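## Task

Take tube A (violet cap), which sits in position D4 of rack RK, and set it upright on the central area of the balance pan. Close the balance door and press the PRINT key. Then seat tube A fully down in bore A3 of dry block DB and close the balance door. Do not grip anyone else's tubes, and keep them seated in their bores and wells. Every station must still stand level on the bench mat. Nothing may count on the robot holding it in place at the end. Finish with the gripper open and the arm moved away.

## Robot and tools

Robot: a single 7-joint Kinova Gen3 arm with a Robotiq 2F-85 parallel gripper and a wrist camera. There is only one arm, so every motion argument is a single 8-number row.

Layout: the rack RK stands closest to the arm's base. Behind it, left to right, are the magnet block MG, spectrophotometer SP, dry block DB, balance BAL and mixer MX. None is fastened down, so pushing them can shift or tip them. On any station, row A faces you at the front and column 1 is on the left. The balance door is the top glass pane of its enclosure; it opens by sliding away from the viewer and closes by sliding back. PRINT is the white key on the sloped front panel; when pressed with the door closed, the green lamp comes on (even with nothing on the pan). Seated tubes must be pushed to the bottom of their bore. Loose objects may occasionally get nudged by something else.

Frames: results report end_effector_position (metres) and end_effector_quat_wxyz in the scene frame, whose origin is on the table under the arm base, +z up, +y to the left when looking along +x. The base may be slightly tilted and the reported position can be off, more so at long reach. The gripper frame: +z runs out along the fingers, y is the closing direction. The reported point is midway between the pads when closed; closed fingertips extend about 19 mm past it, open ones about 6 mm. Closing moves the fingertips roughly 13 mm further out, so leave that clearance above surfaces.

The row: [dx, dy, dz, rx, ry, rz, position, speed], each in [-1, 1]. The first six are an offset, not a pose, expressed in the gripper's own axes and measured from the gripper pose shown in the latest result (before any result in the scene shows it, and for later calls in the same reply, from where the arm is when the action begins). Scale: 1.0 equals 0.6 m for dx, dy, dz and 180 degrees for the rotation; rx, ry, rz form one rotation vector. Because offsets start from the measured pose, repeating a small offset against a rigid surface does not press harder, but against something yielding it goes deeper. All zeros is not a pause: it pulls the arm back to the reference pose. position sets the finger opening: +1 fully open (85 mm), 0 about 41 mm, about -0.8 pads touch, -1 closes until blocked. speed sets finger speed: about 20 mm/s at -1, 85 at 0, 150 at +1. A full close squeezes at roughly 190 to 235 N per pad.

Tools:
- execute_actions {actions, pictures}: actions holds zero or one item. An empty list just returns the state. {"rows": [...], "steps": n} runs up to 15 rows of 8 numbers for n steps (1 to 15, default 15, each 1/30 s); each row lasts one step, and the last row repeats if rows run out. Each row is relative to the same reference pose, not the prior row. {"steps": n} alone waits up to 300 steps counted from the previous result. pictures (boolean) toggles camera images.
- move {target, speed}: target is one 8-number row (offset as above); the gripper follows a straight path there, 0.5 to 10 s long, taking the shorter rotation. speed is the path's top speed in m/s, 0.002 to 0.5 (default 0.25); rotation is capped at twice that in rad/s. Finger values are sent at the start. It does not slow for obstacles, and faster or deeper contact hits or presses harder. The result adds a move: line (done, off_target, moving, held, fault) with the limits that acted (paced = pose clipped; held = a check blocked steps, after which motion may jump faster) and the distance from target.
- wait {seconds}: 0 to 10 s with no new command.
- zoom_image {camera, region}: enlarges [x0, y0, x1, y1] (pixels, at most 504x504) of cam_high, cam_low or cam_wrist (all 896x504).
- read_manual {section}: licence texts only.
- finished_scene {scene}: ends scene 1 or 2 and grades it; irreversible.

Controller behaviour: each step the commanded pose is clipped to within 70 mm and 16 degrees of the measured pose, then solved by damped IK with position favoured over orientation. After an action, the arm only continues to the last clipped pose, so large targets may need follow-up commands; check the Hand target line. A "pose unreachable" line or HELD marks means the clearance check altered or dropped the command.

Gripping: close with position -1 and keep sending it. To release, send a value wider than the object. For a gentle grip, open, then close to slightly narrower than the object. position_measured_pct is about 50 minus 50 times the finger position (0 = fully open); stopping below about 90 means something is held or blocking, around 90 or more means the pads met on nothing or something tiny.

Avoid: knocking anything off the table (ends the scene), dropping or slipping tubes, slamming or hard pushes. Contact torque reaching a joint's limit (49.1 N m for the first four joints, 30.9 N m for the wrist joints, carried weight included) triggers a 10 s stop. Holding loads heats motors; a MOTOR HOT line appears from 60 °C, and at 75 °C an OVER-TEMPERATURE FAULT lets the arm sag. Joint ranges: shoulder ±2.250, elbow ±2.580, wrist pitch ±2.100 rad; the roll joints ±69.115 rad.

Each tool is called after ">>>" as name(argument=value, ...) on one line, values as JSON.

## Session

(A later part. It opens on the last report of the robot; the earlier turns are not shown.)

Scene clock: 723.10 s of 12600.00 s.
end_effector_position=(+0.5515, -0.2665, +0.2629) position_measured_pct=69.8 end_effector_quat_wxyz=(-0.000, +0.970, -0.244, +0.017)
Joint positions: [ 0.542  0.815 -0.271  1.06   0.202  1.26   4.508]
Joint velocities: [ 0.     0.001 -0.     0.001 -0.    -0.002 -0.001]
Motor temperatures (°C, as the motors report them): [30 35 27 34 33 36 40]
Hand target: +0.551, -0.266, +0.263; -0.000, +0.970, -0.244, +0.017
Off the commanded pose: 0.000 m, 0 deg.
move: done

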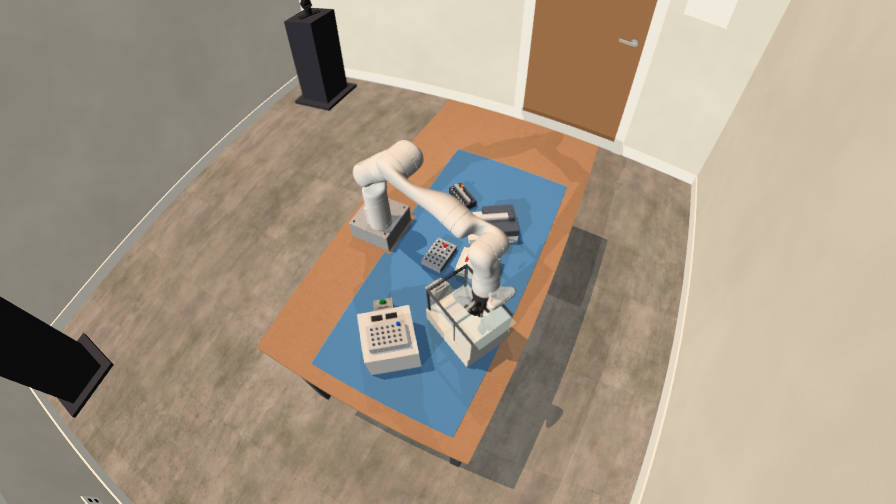

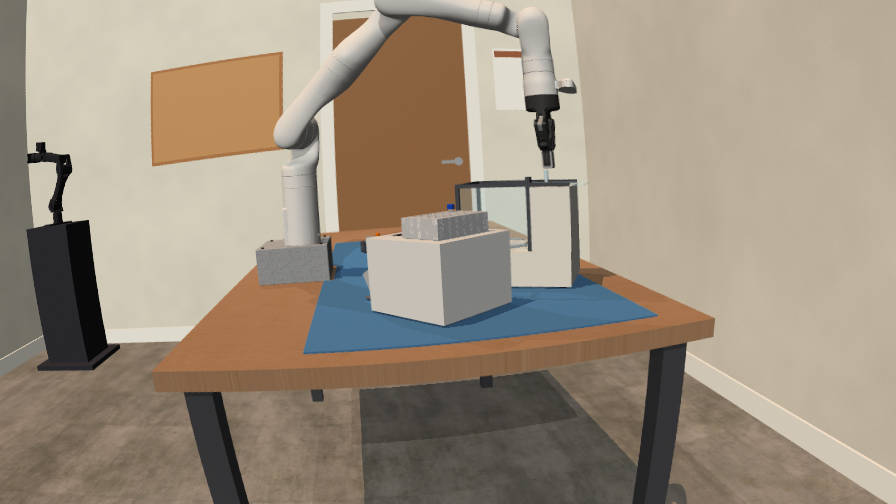

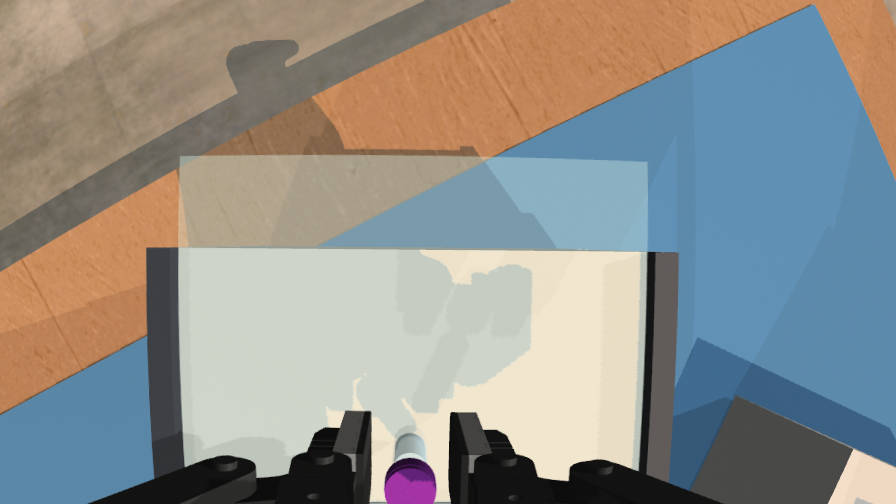

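>>> move(target=[0.003,0,0.008,0,0,0,-0.4,0], speed=0.02)

>>> execute_actions(actions=[{"rows":[[0,0,0,0,0,0,-0.72,-0.5]],"steps":15}], pictures=false)

>>> move(target=[0,0,-0.1,0,0,0,-0.72,0], speed=0.06)

Scene clock: 729.67 s of 12600.00 s.
end_effector_position=(+0.5532, -0.2673, +0.2583) position_measured_pct=69.8 end_effector_quat_wxyz=(-0.000, +0.970, -0.244, +0.017)
Joint positions: [ 0.541  0.824 -0.27   1.058  0.204  1.253  4.508]
Joint velocities: [-0.     0.002  0.    -0.     0.001 -0.001 -0.001]
Motor temperatures (°C, as the motors report them): [30 35 27 34 33 36 40]
Hand target: +0.553, -0.267, +0.258; -0.000, +0.970, -0.244, +0.017
Off the commanded pose: 0.000 m, 0 deg.
move: done

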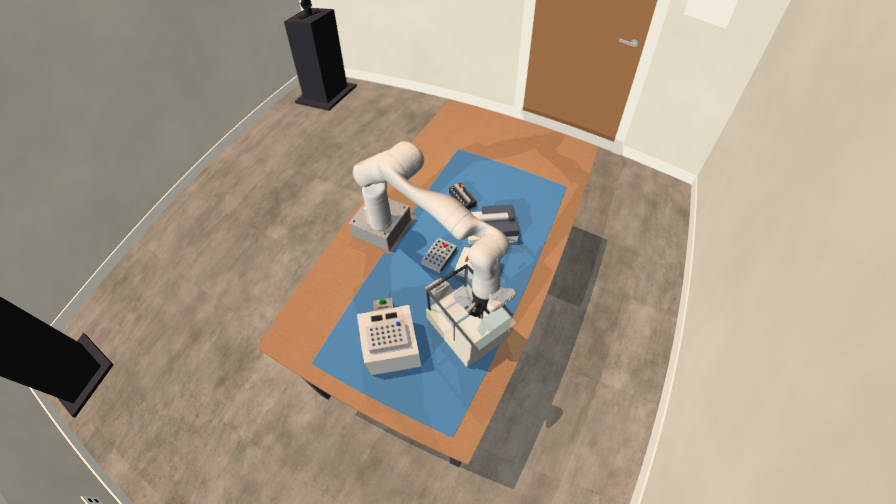

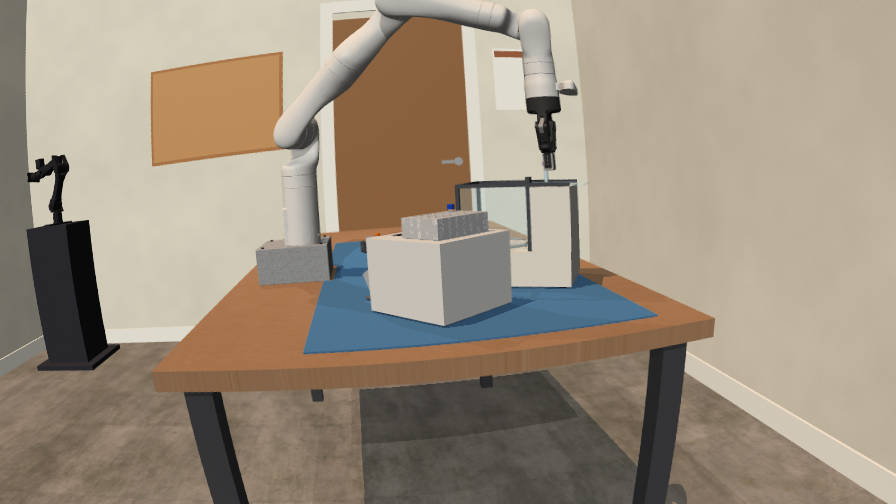

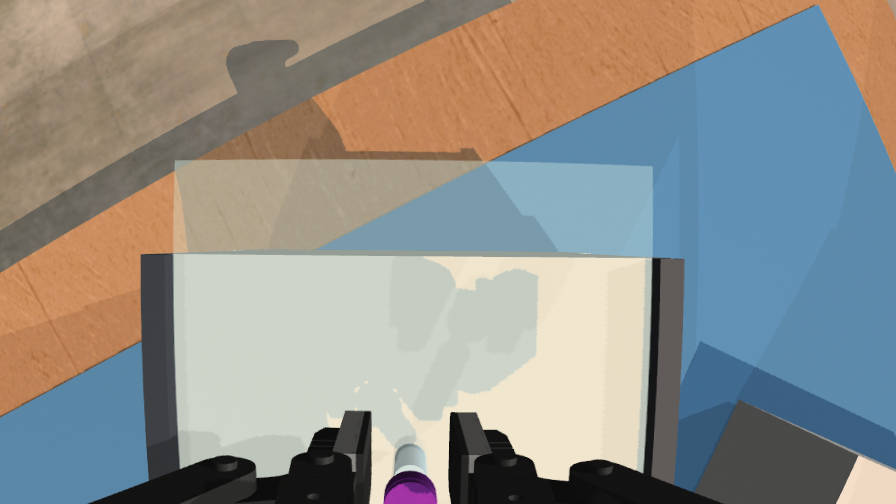

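Scene clock: 730.17 s of 12600.00 s.
end_effector_position=(+0.5533, -0.2674, +0.2584) position_measured_pct=81.7 end_effector_quat_wxyz=(-0.000, +0.970, -0.244, +0.017)
Joint positions: [ 0.541  0.823 -0.27   1.058  0.204  1.254  4.508]
Joint velocities: [ 0.     0.    -0.001 -0.    -0.    -0.002  0.   ]
Motor temperatures (°C, as the motors report them): [30 35 27 34 33 36 40]
Hand target: +0.553, -0.267, +0.258; -0.000, +0.970, -0.244, +0.017
Off the commanded pose: 0.000 m, 0 deg.
Steps of this call (steps 1 to 15: all 15 steps of this action). Readings (end_effector_position | what the end effector reports):
1: (+0.5532, -0.2673, +0.2583) | position_measured_pct=69.8
2: (+0.5532, -0.2673, +0.2583) | position_measured_pct=70.2
4: (+0.5532, -0.2673, +0.2583) | position_measured_pct=72.6
8: (+0.5533, -0.2674, +0.2584) | position_measured_pct=79.0
15: the state above

Scene clock: 731.73 s of 12600.00 s.
end_effector_position=(+0.5512, -0.2668, +0.3183) position_measured_pct=81.7 end_effector_quat_wxyz=(-0.000, +0.970, -0.244, +0.017)
Joint positions: [ 0.535  0.779 -0.273  0.948  0.191  1.405  4.523]
Joint velocities: [-0.001 -0.    -0.001 -0.004  0.001  0.005  0.   ]
Motor temperatures (°C, as the motors report them): [30 35 27 34 33 36 40]
Hand target: +0.551, -0.267, +0.318; -0.000, +0.970, -0.244, +0.017
Off the commanded pose: 0.000 m, 0 deg.
move: done

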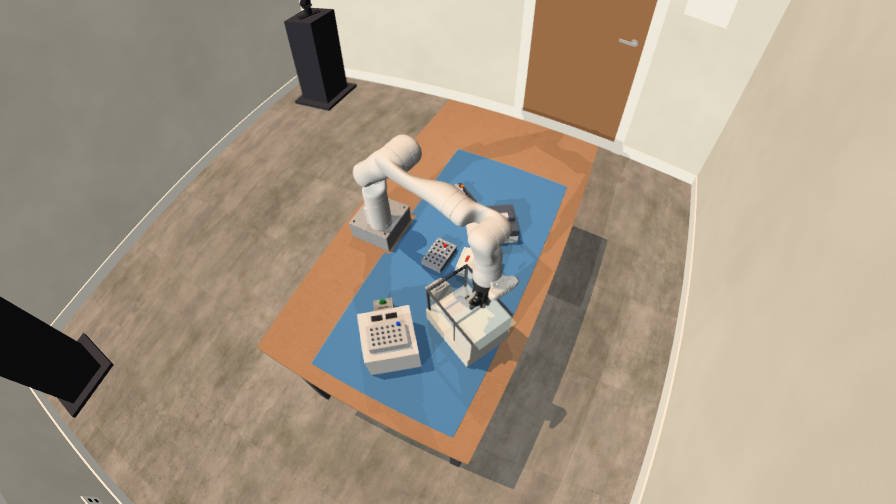

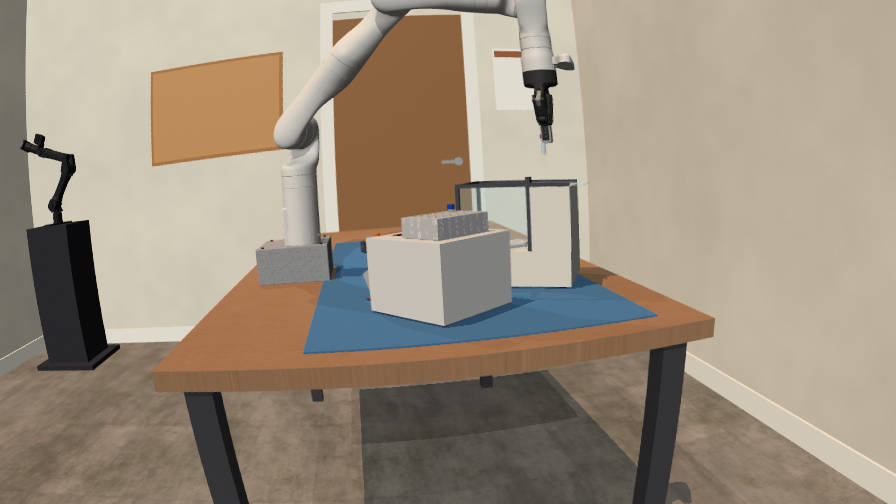

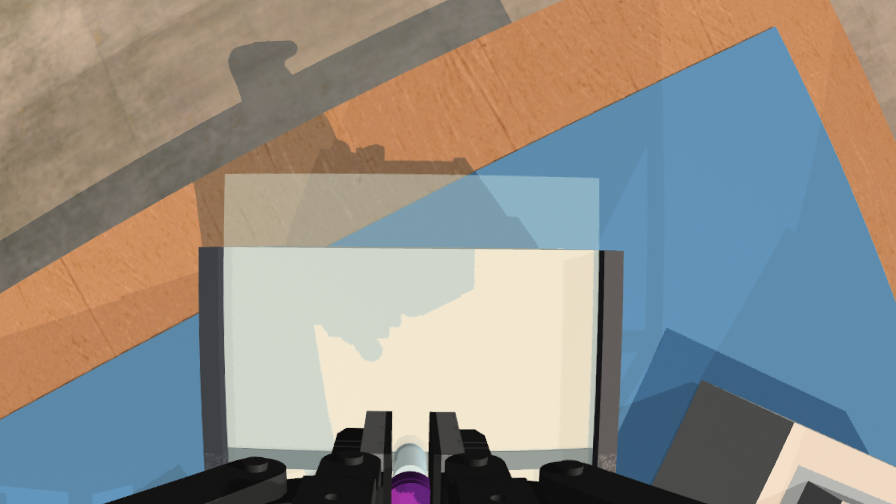

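>>> move(target=[-0.178,0.004,0,0,0,0,-0.72,0], speed=0.1)

>>> move(target=[0,0,0.3,0,0,0,-0.72,0], speed=0.06)

Scene clock: 740.63 s of 12600.00 s.
end_effector_position=(+0.4558, -0.2185, +0.3141) position_measured_pct=81.7 end_effector_quat_wxyz=(-0.000, +0.970, -0.245, +0.017)
Joint positions: [ 0.597  0.523 -0.304  1.436  0.16   1.176  4.485]
Joint velocities: [ 0.002 -0.008 -0.     0.005 -0.001 -0.003  0.   ]
Motor temperatures (°C, as the motors report them): [30 35 27 34 33 36 40]
Hand target: +0.456, -0.219, +0.314; -0.000, +0.969, -0.245, +0.017
Off the commanded pose: 0.001 m, 0 deg.
move: done

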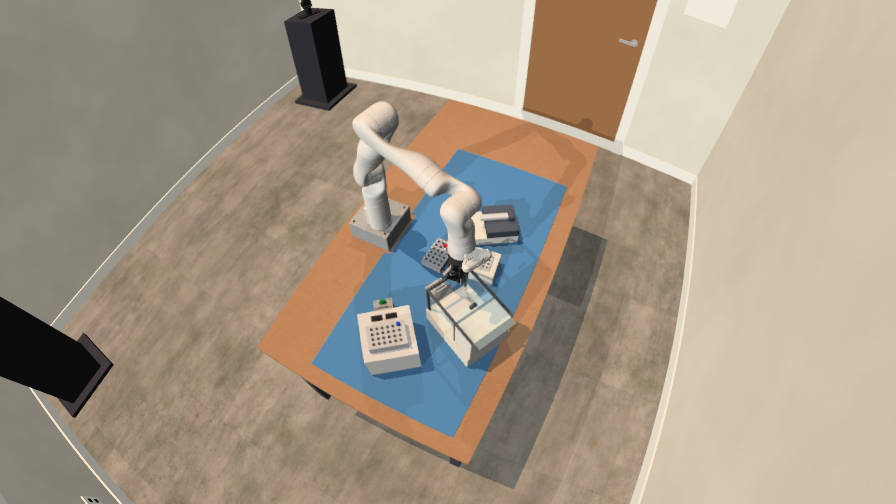

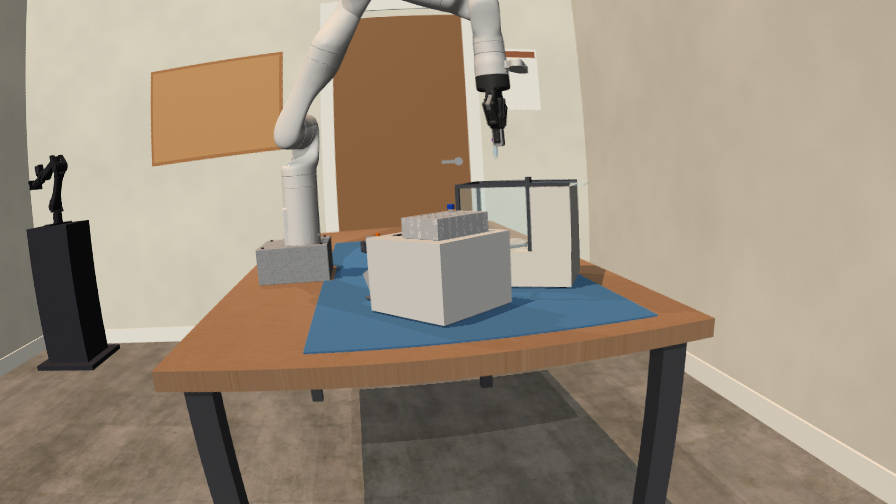

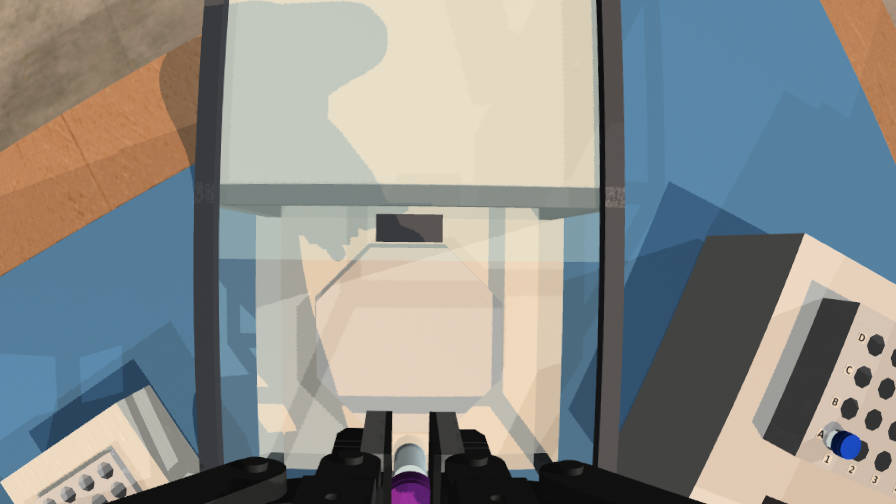

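Scene clock: 743.97 s of 12600.00 s.
end_effector_position=(+0.4620, -0.2204, +0.1347) position_measured_pct=81.7 end_effector_quat_wxyz=(+0.000, +0.969, -0.245, +0.017)
Joint positions: [ 0.56   0.775 -0.248  1.635  0.254  0.732  4.407]
Joint velocities: [-0.001  0.005  0.003 -0.001  0.001 -0.003 -0.001]
Motor temperatures (°C, as the motors report them): [30 35 27 34 33 36 40]
Hand target: +0.462, -0.220, +0.134; +0.000, +0.969, -0.245, +0.017
Off the commanded pose: 0.001 m, 0 deg.
move: done

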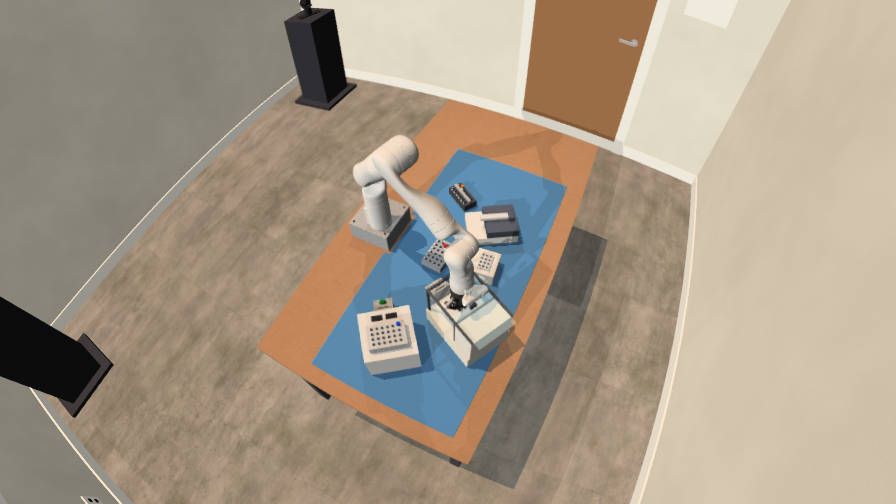

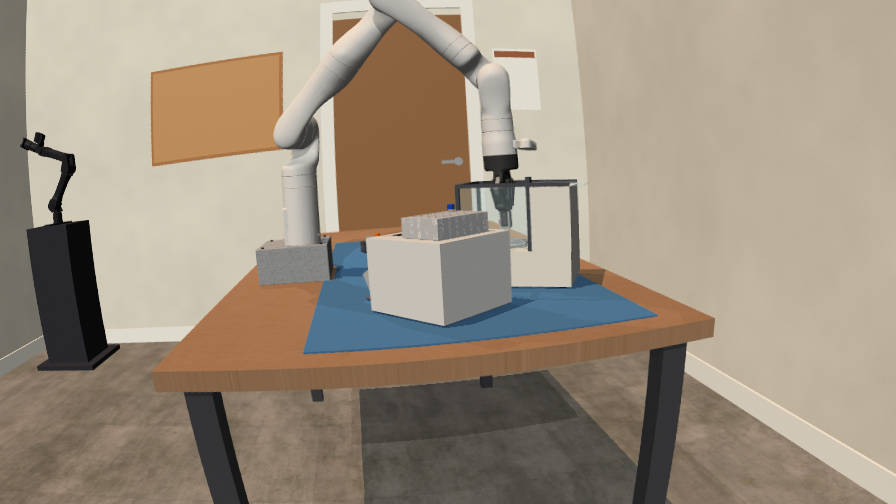

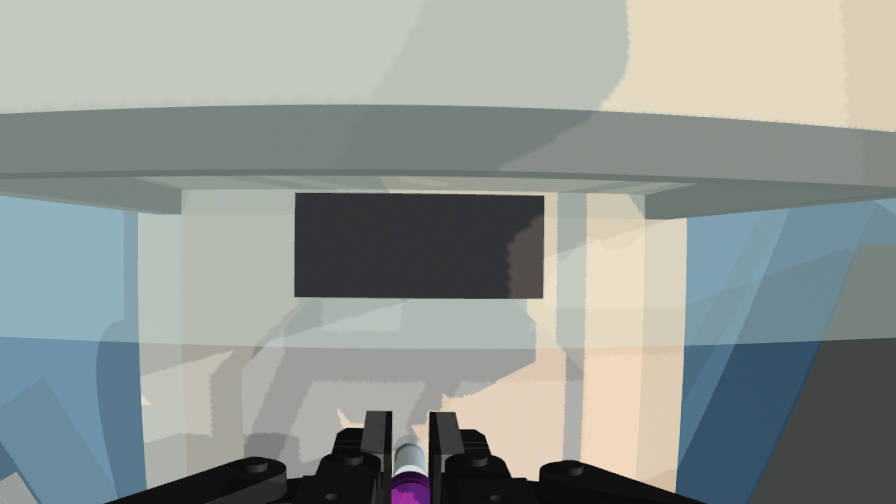

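>>> move(target=[-0.002,0,0.019,0,0,0,-0.72,0], speed=0.006)

>>> move(target=[0,0,0,0,0,0,-0.5,-1], speed=0.004)

>>> move(target=[0,0,-0.26,0,0,0,-0.4,-0.5], speed=0.05)

Scene clock: 752.83 s of 12600.00 s.
end_effector_position=(+0.4646, -0.2215, +0.1311) position_measured_pct=81.7 end_effector_quat_wxyz=(+0.002, +0.969, -0.245, +0.023)
Joint positions: [ 0.557  0.779 -0.243  1.641  0.26   0.709  4.401]
Joint velocities: [-0.    -0.    -0.002  0.002  0.    -0.001 -0.   ]
Motor temperatures (°C, as the motors report them): [30 35 27 34 33 36 40]
Hand target: +0.461, -0.220, +0.123; +0.000, +0.969, -0.245, +0.017
Off the commanded pose: 0.009 m, 1 deg.
move: off_target

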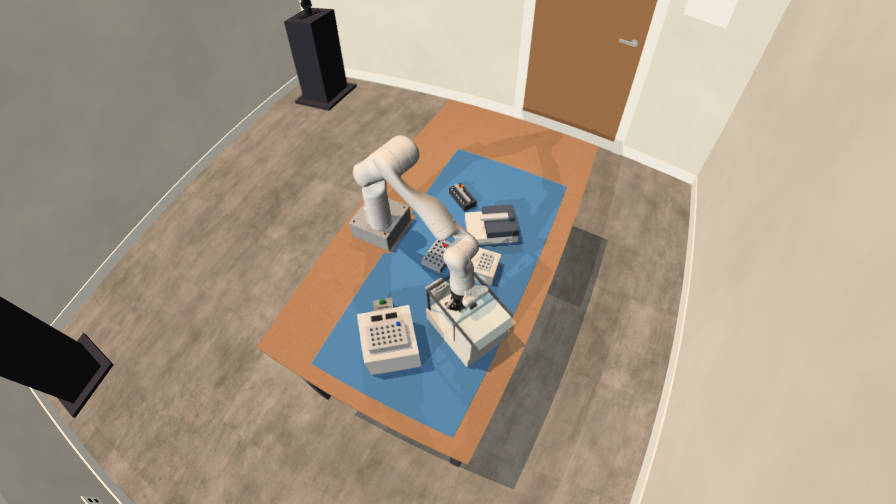

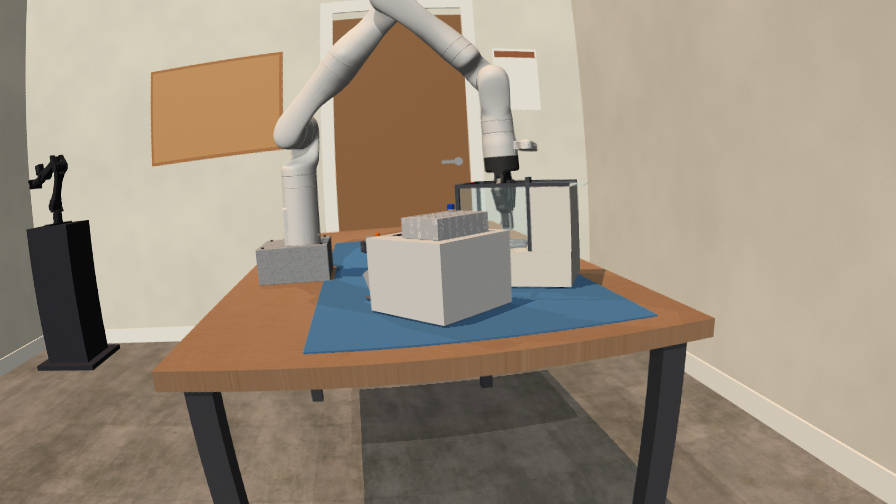

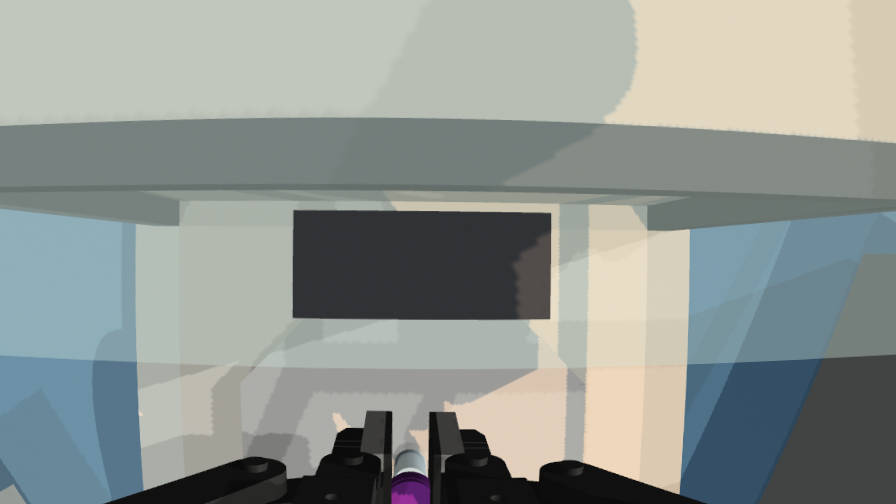

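Scene clock: 753.47 s of 12600.00 s.
end_effector_position=(+0.4646, -0.2215, +0.1311) position_measured_pct=75.0 end_effector_quat_wxyz=(+0.002, +0.969, -0.245, +0.023)
Joint positions: [ 0.557  0.779 -0.243  1.641  0.26   0.709  4.401]
Joint velocities: [-0.     0.001 -0.002 -0.     0.001 -0.001  0.   ]
Motor temperatures (°C, as the motors report them): [30 35 27 34 33 36 40]
Hand target: +0.465, -0.222, +0.131; +0.002, +0.969, -0.245, +0.023
Off the commanded pose: 0.000 m, 0 deg.
move: done

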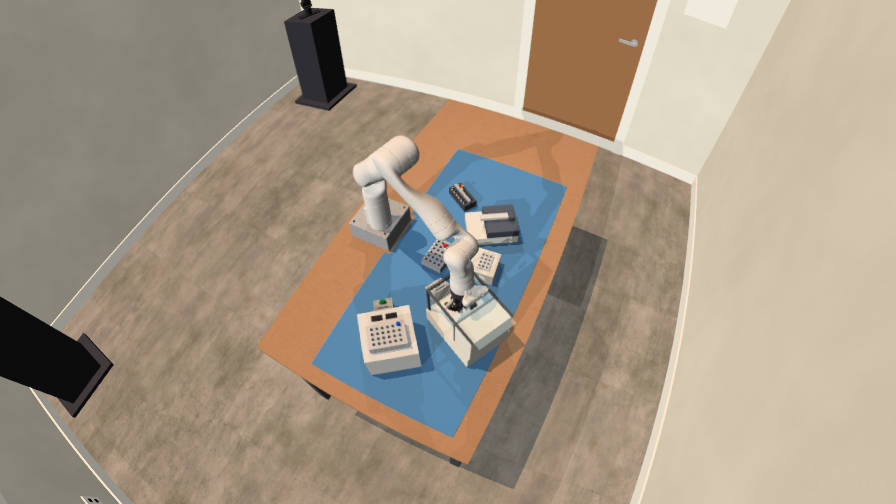

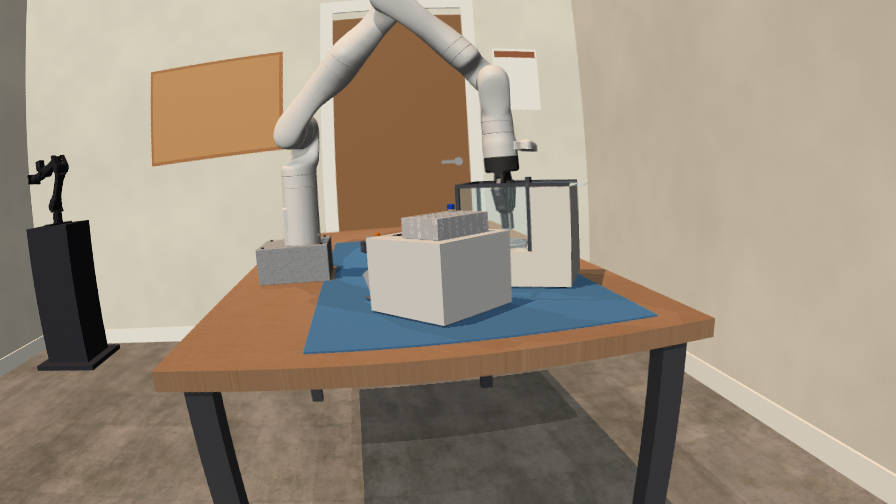

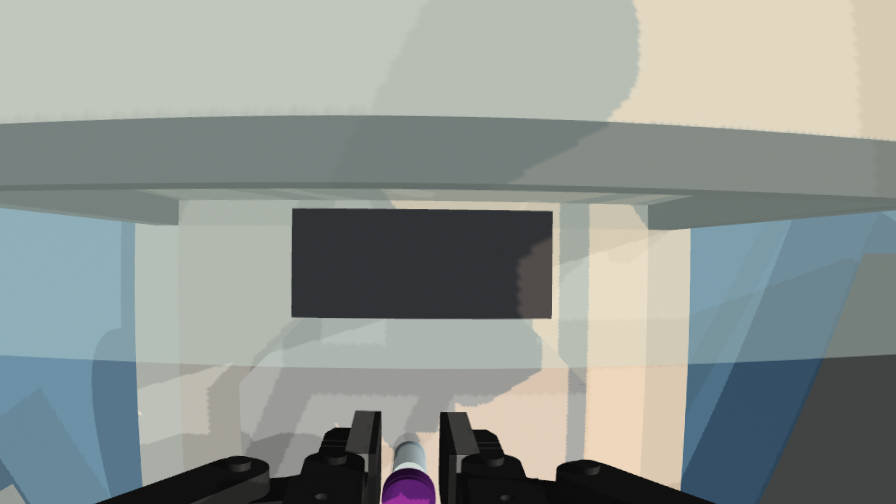

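Scene clock: 756.93 s of 12600.00 s.
end_effector_position=(+0.4575, -0.2189, +0.2866) position_measured_pct=69.8 end_effector_quat_wxyz=(+0.002, +0.969, -0.245, +0.023)
Joint positions: [ 0.595  0.545 -0.3    1.495  0.174  1.085  4.472]
Joint velocities: [ 0.    -0.002 -0.    -0.003 -0.001  0.004  0.001]
Motor temperatures (°C, as the motors report them): [30 35 27 34 33 36 40]
Hand target: +0.458, -0.219, +0.287; +0.002, +0.969, -0.245, +0.023
Off the commanded pose: 0.001 m, 0 deg.
move: done

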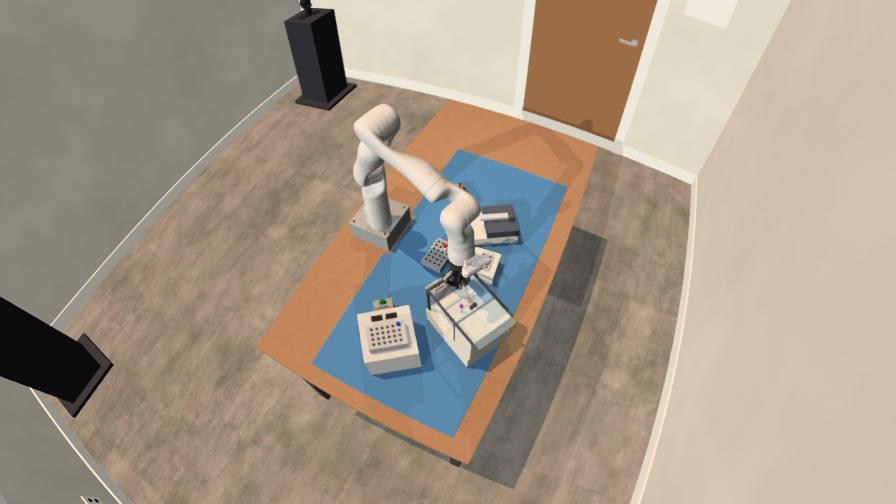

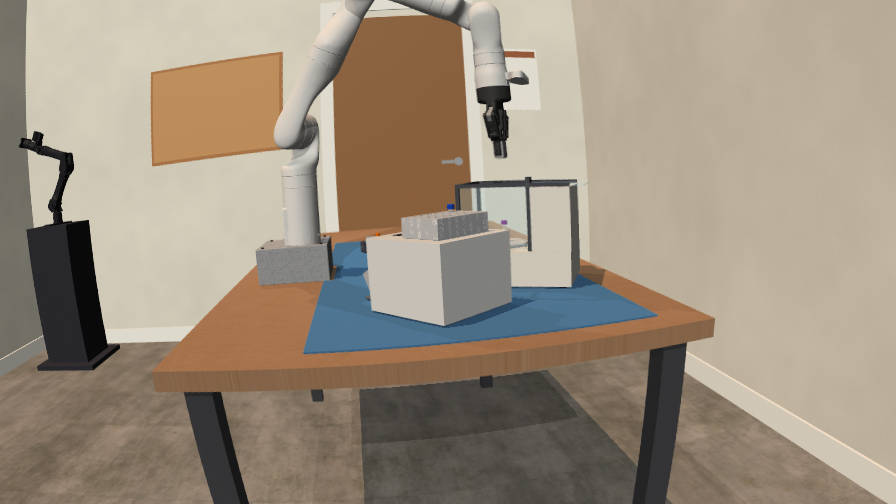

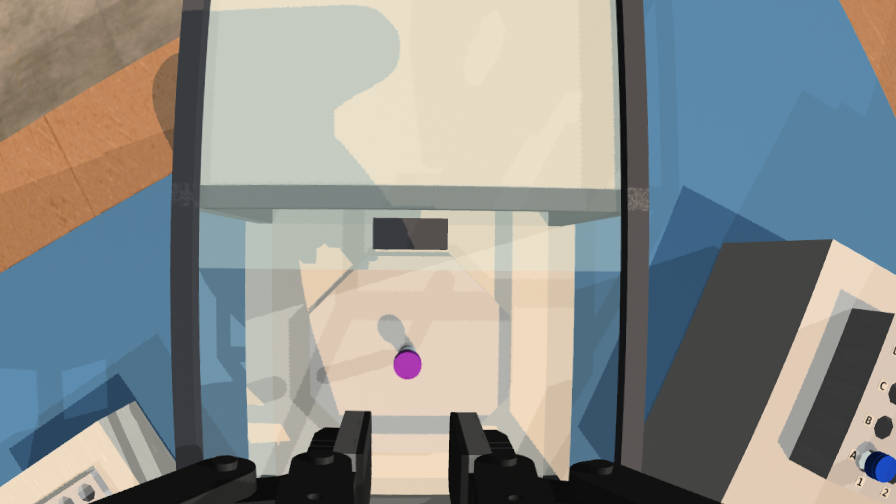

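>>> move(target=[0.109,-0.002,0.05,0,-0.004,0,-0.15,0], speed=0.1)

>>> move(target=[0,0,0.037,0,0,0,-0.15,0], speed=0.04)

Scene clock: 765.60 s of 12600.00 s.
end_effector_position=(+0.5171, -0.2492, +0.2603) position_measured_pct=57.5 end_effector_quat_wxyz=(+0.000, +0.969, -0.245, +0.017)
Joint positions: [ 0.562  0.725 -0.279  1.251  0.198  1.161  4.488]
Joint velocities: [-0.002  0.009  0.001 -0.005 -0.001  0.003  0.   ]
Motor temperatures (°C, as the motors report them): [30 35 27 34 33 36 40]
Hand target: +0.517, -0.249, +0.260; +0.000, +0.969, -0.245, +0.017
Off the commanded pose: 0.001 m, 0 deg.
move: done

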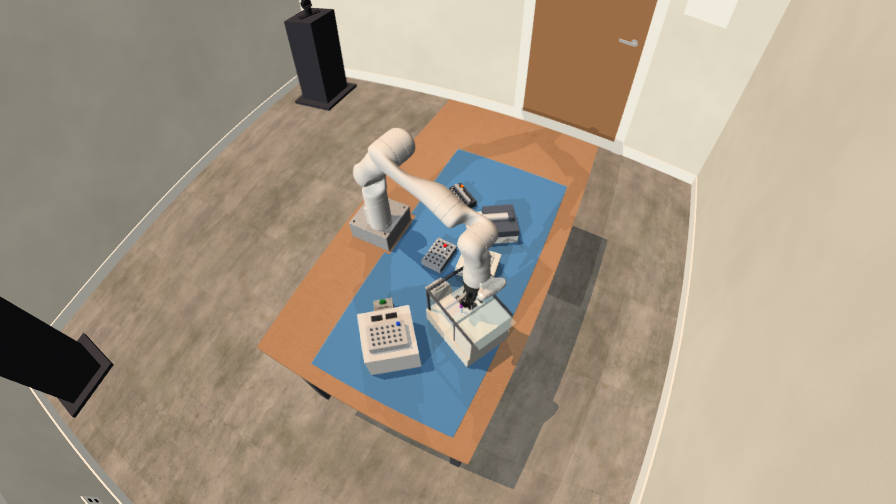

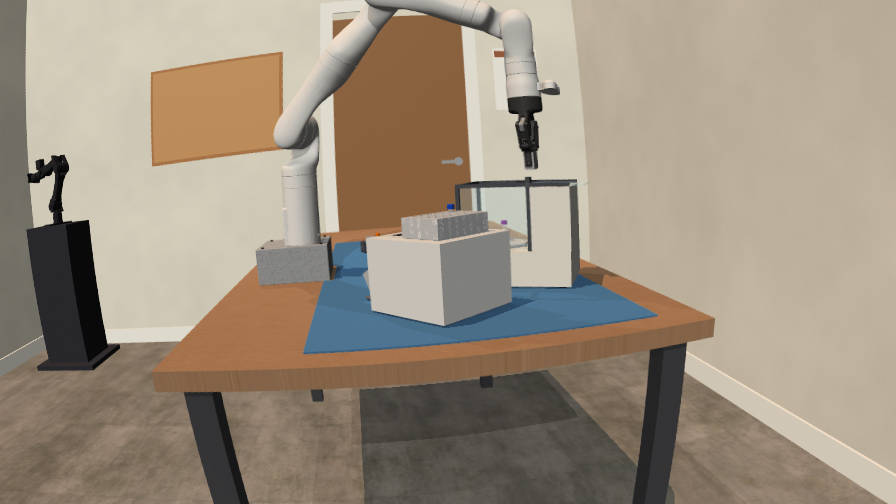

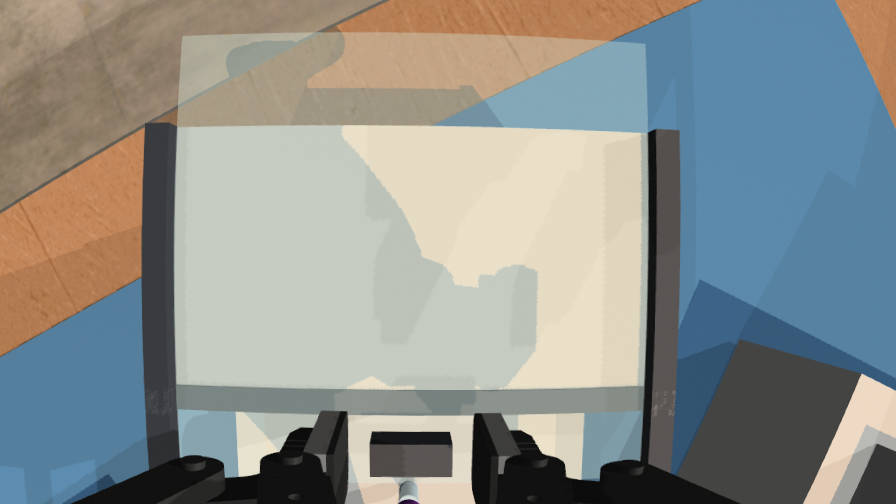

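Scene clock: 766.47 s of 12600.00 s.
end_effector_position=(+0.5178, -0.2495, +0.2382) position_measured_pct=57.5 end_effector_quat_wxyz=(+0.000, +0.969, -0.245, +0.017)
Joint positions: [ 0.561  0.749 -0.275  1.28   0.205  1.109  4.481]
Joint velocities: [-0.     0.002  0.     0.    -0.001 -0.002 -0.   ]
Motor temperatures (°C, as the motors report them): [30 35 27 34 33 36 40]
Hand target: +0.518, -0.249, +0.238; +0.000, +0.969, -0.245, +0.017
Off the commanded pose: 0.000 m, 0 deg.
move: done

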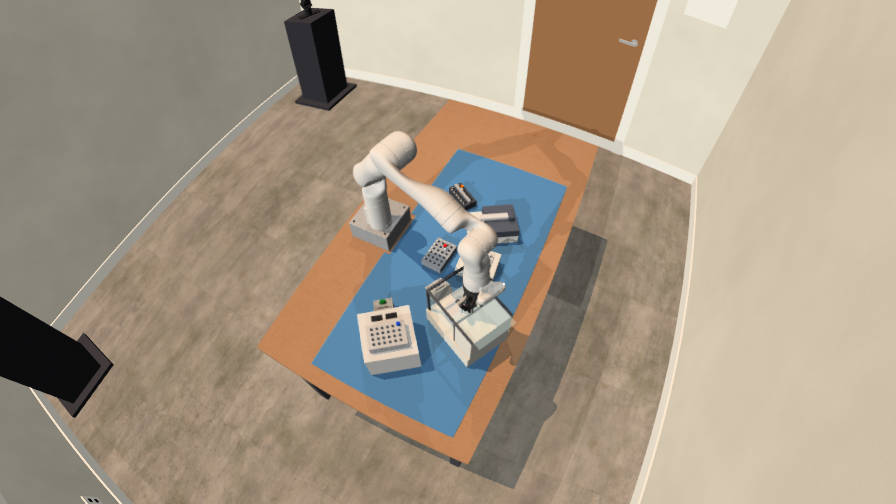

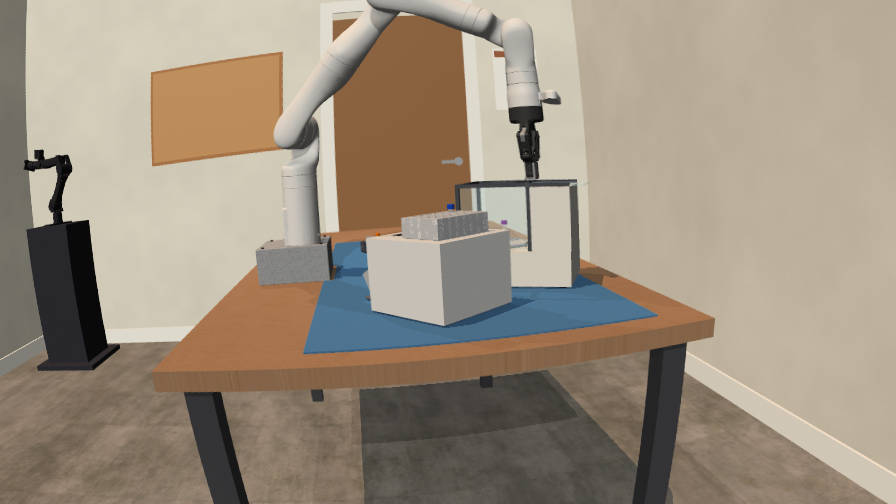

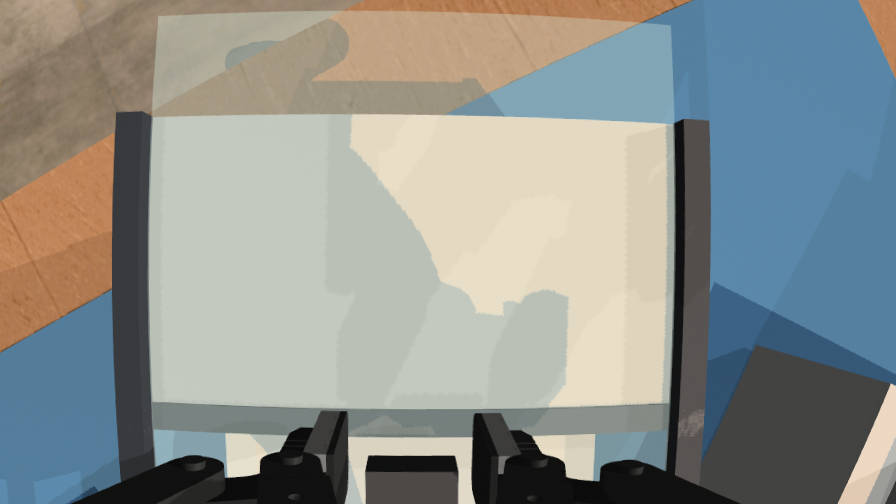

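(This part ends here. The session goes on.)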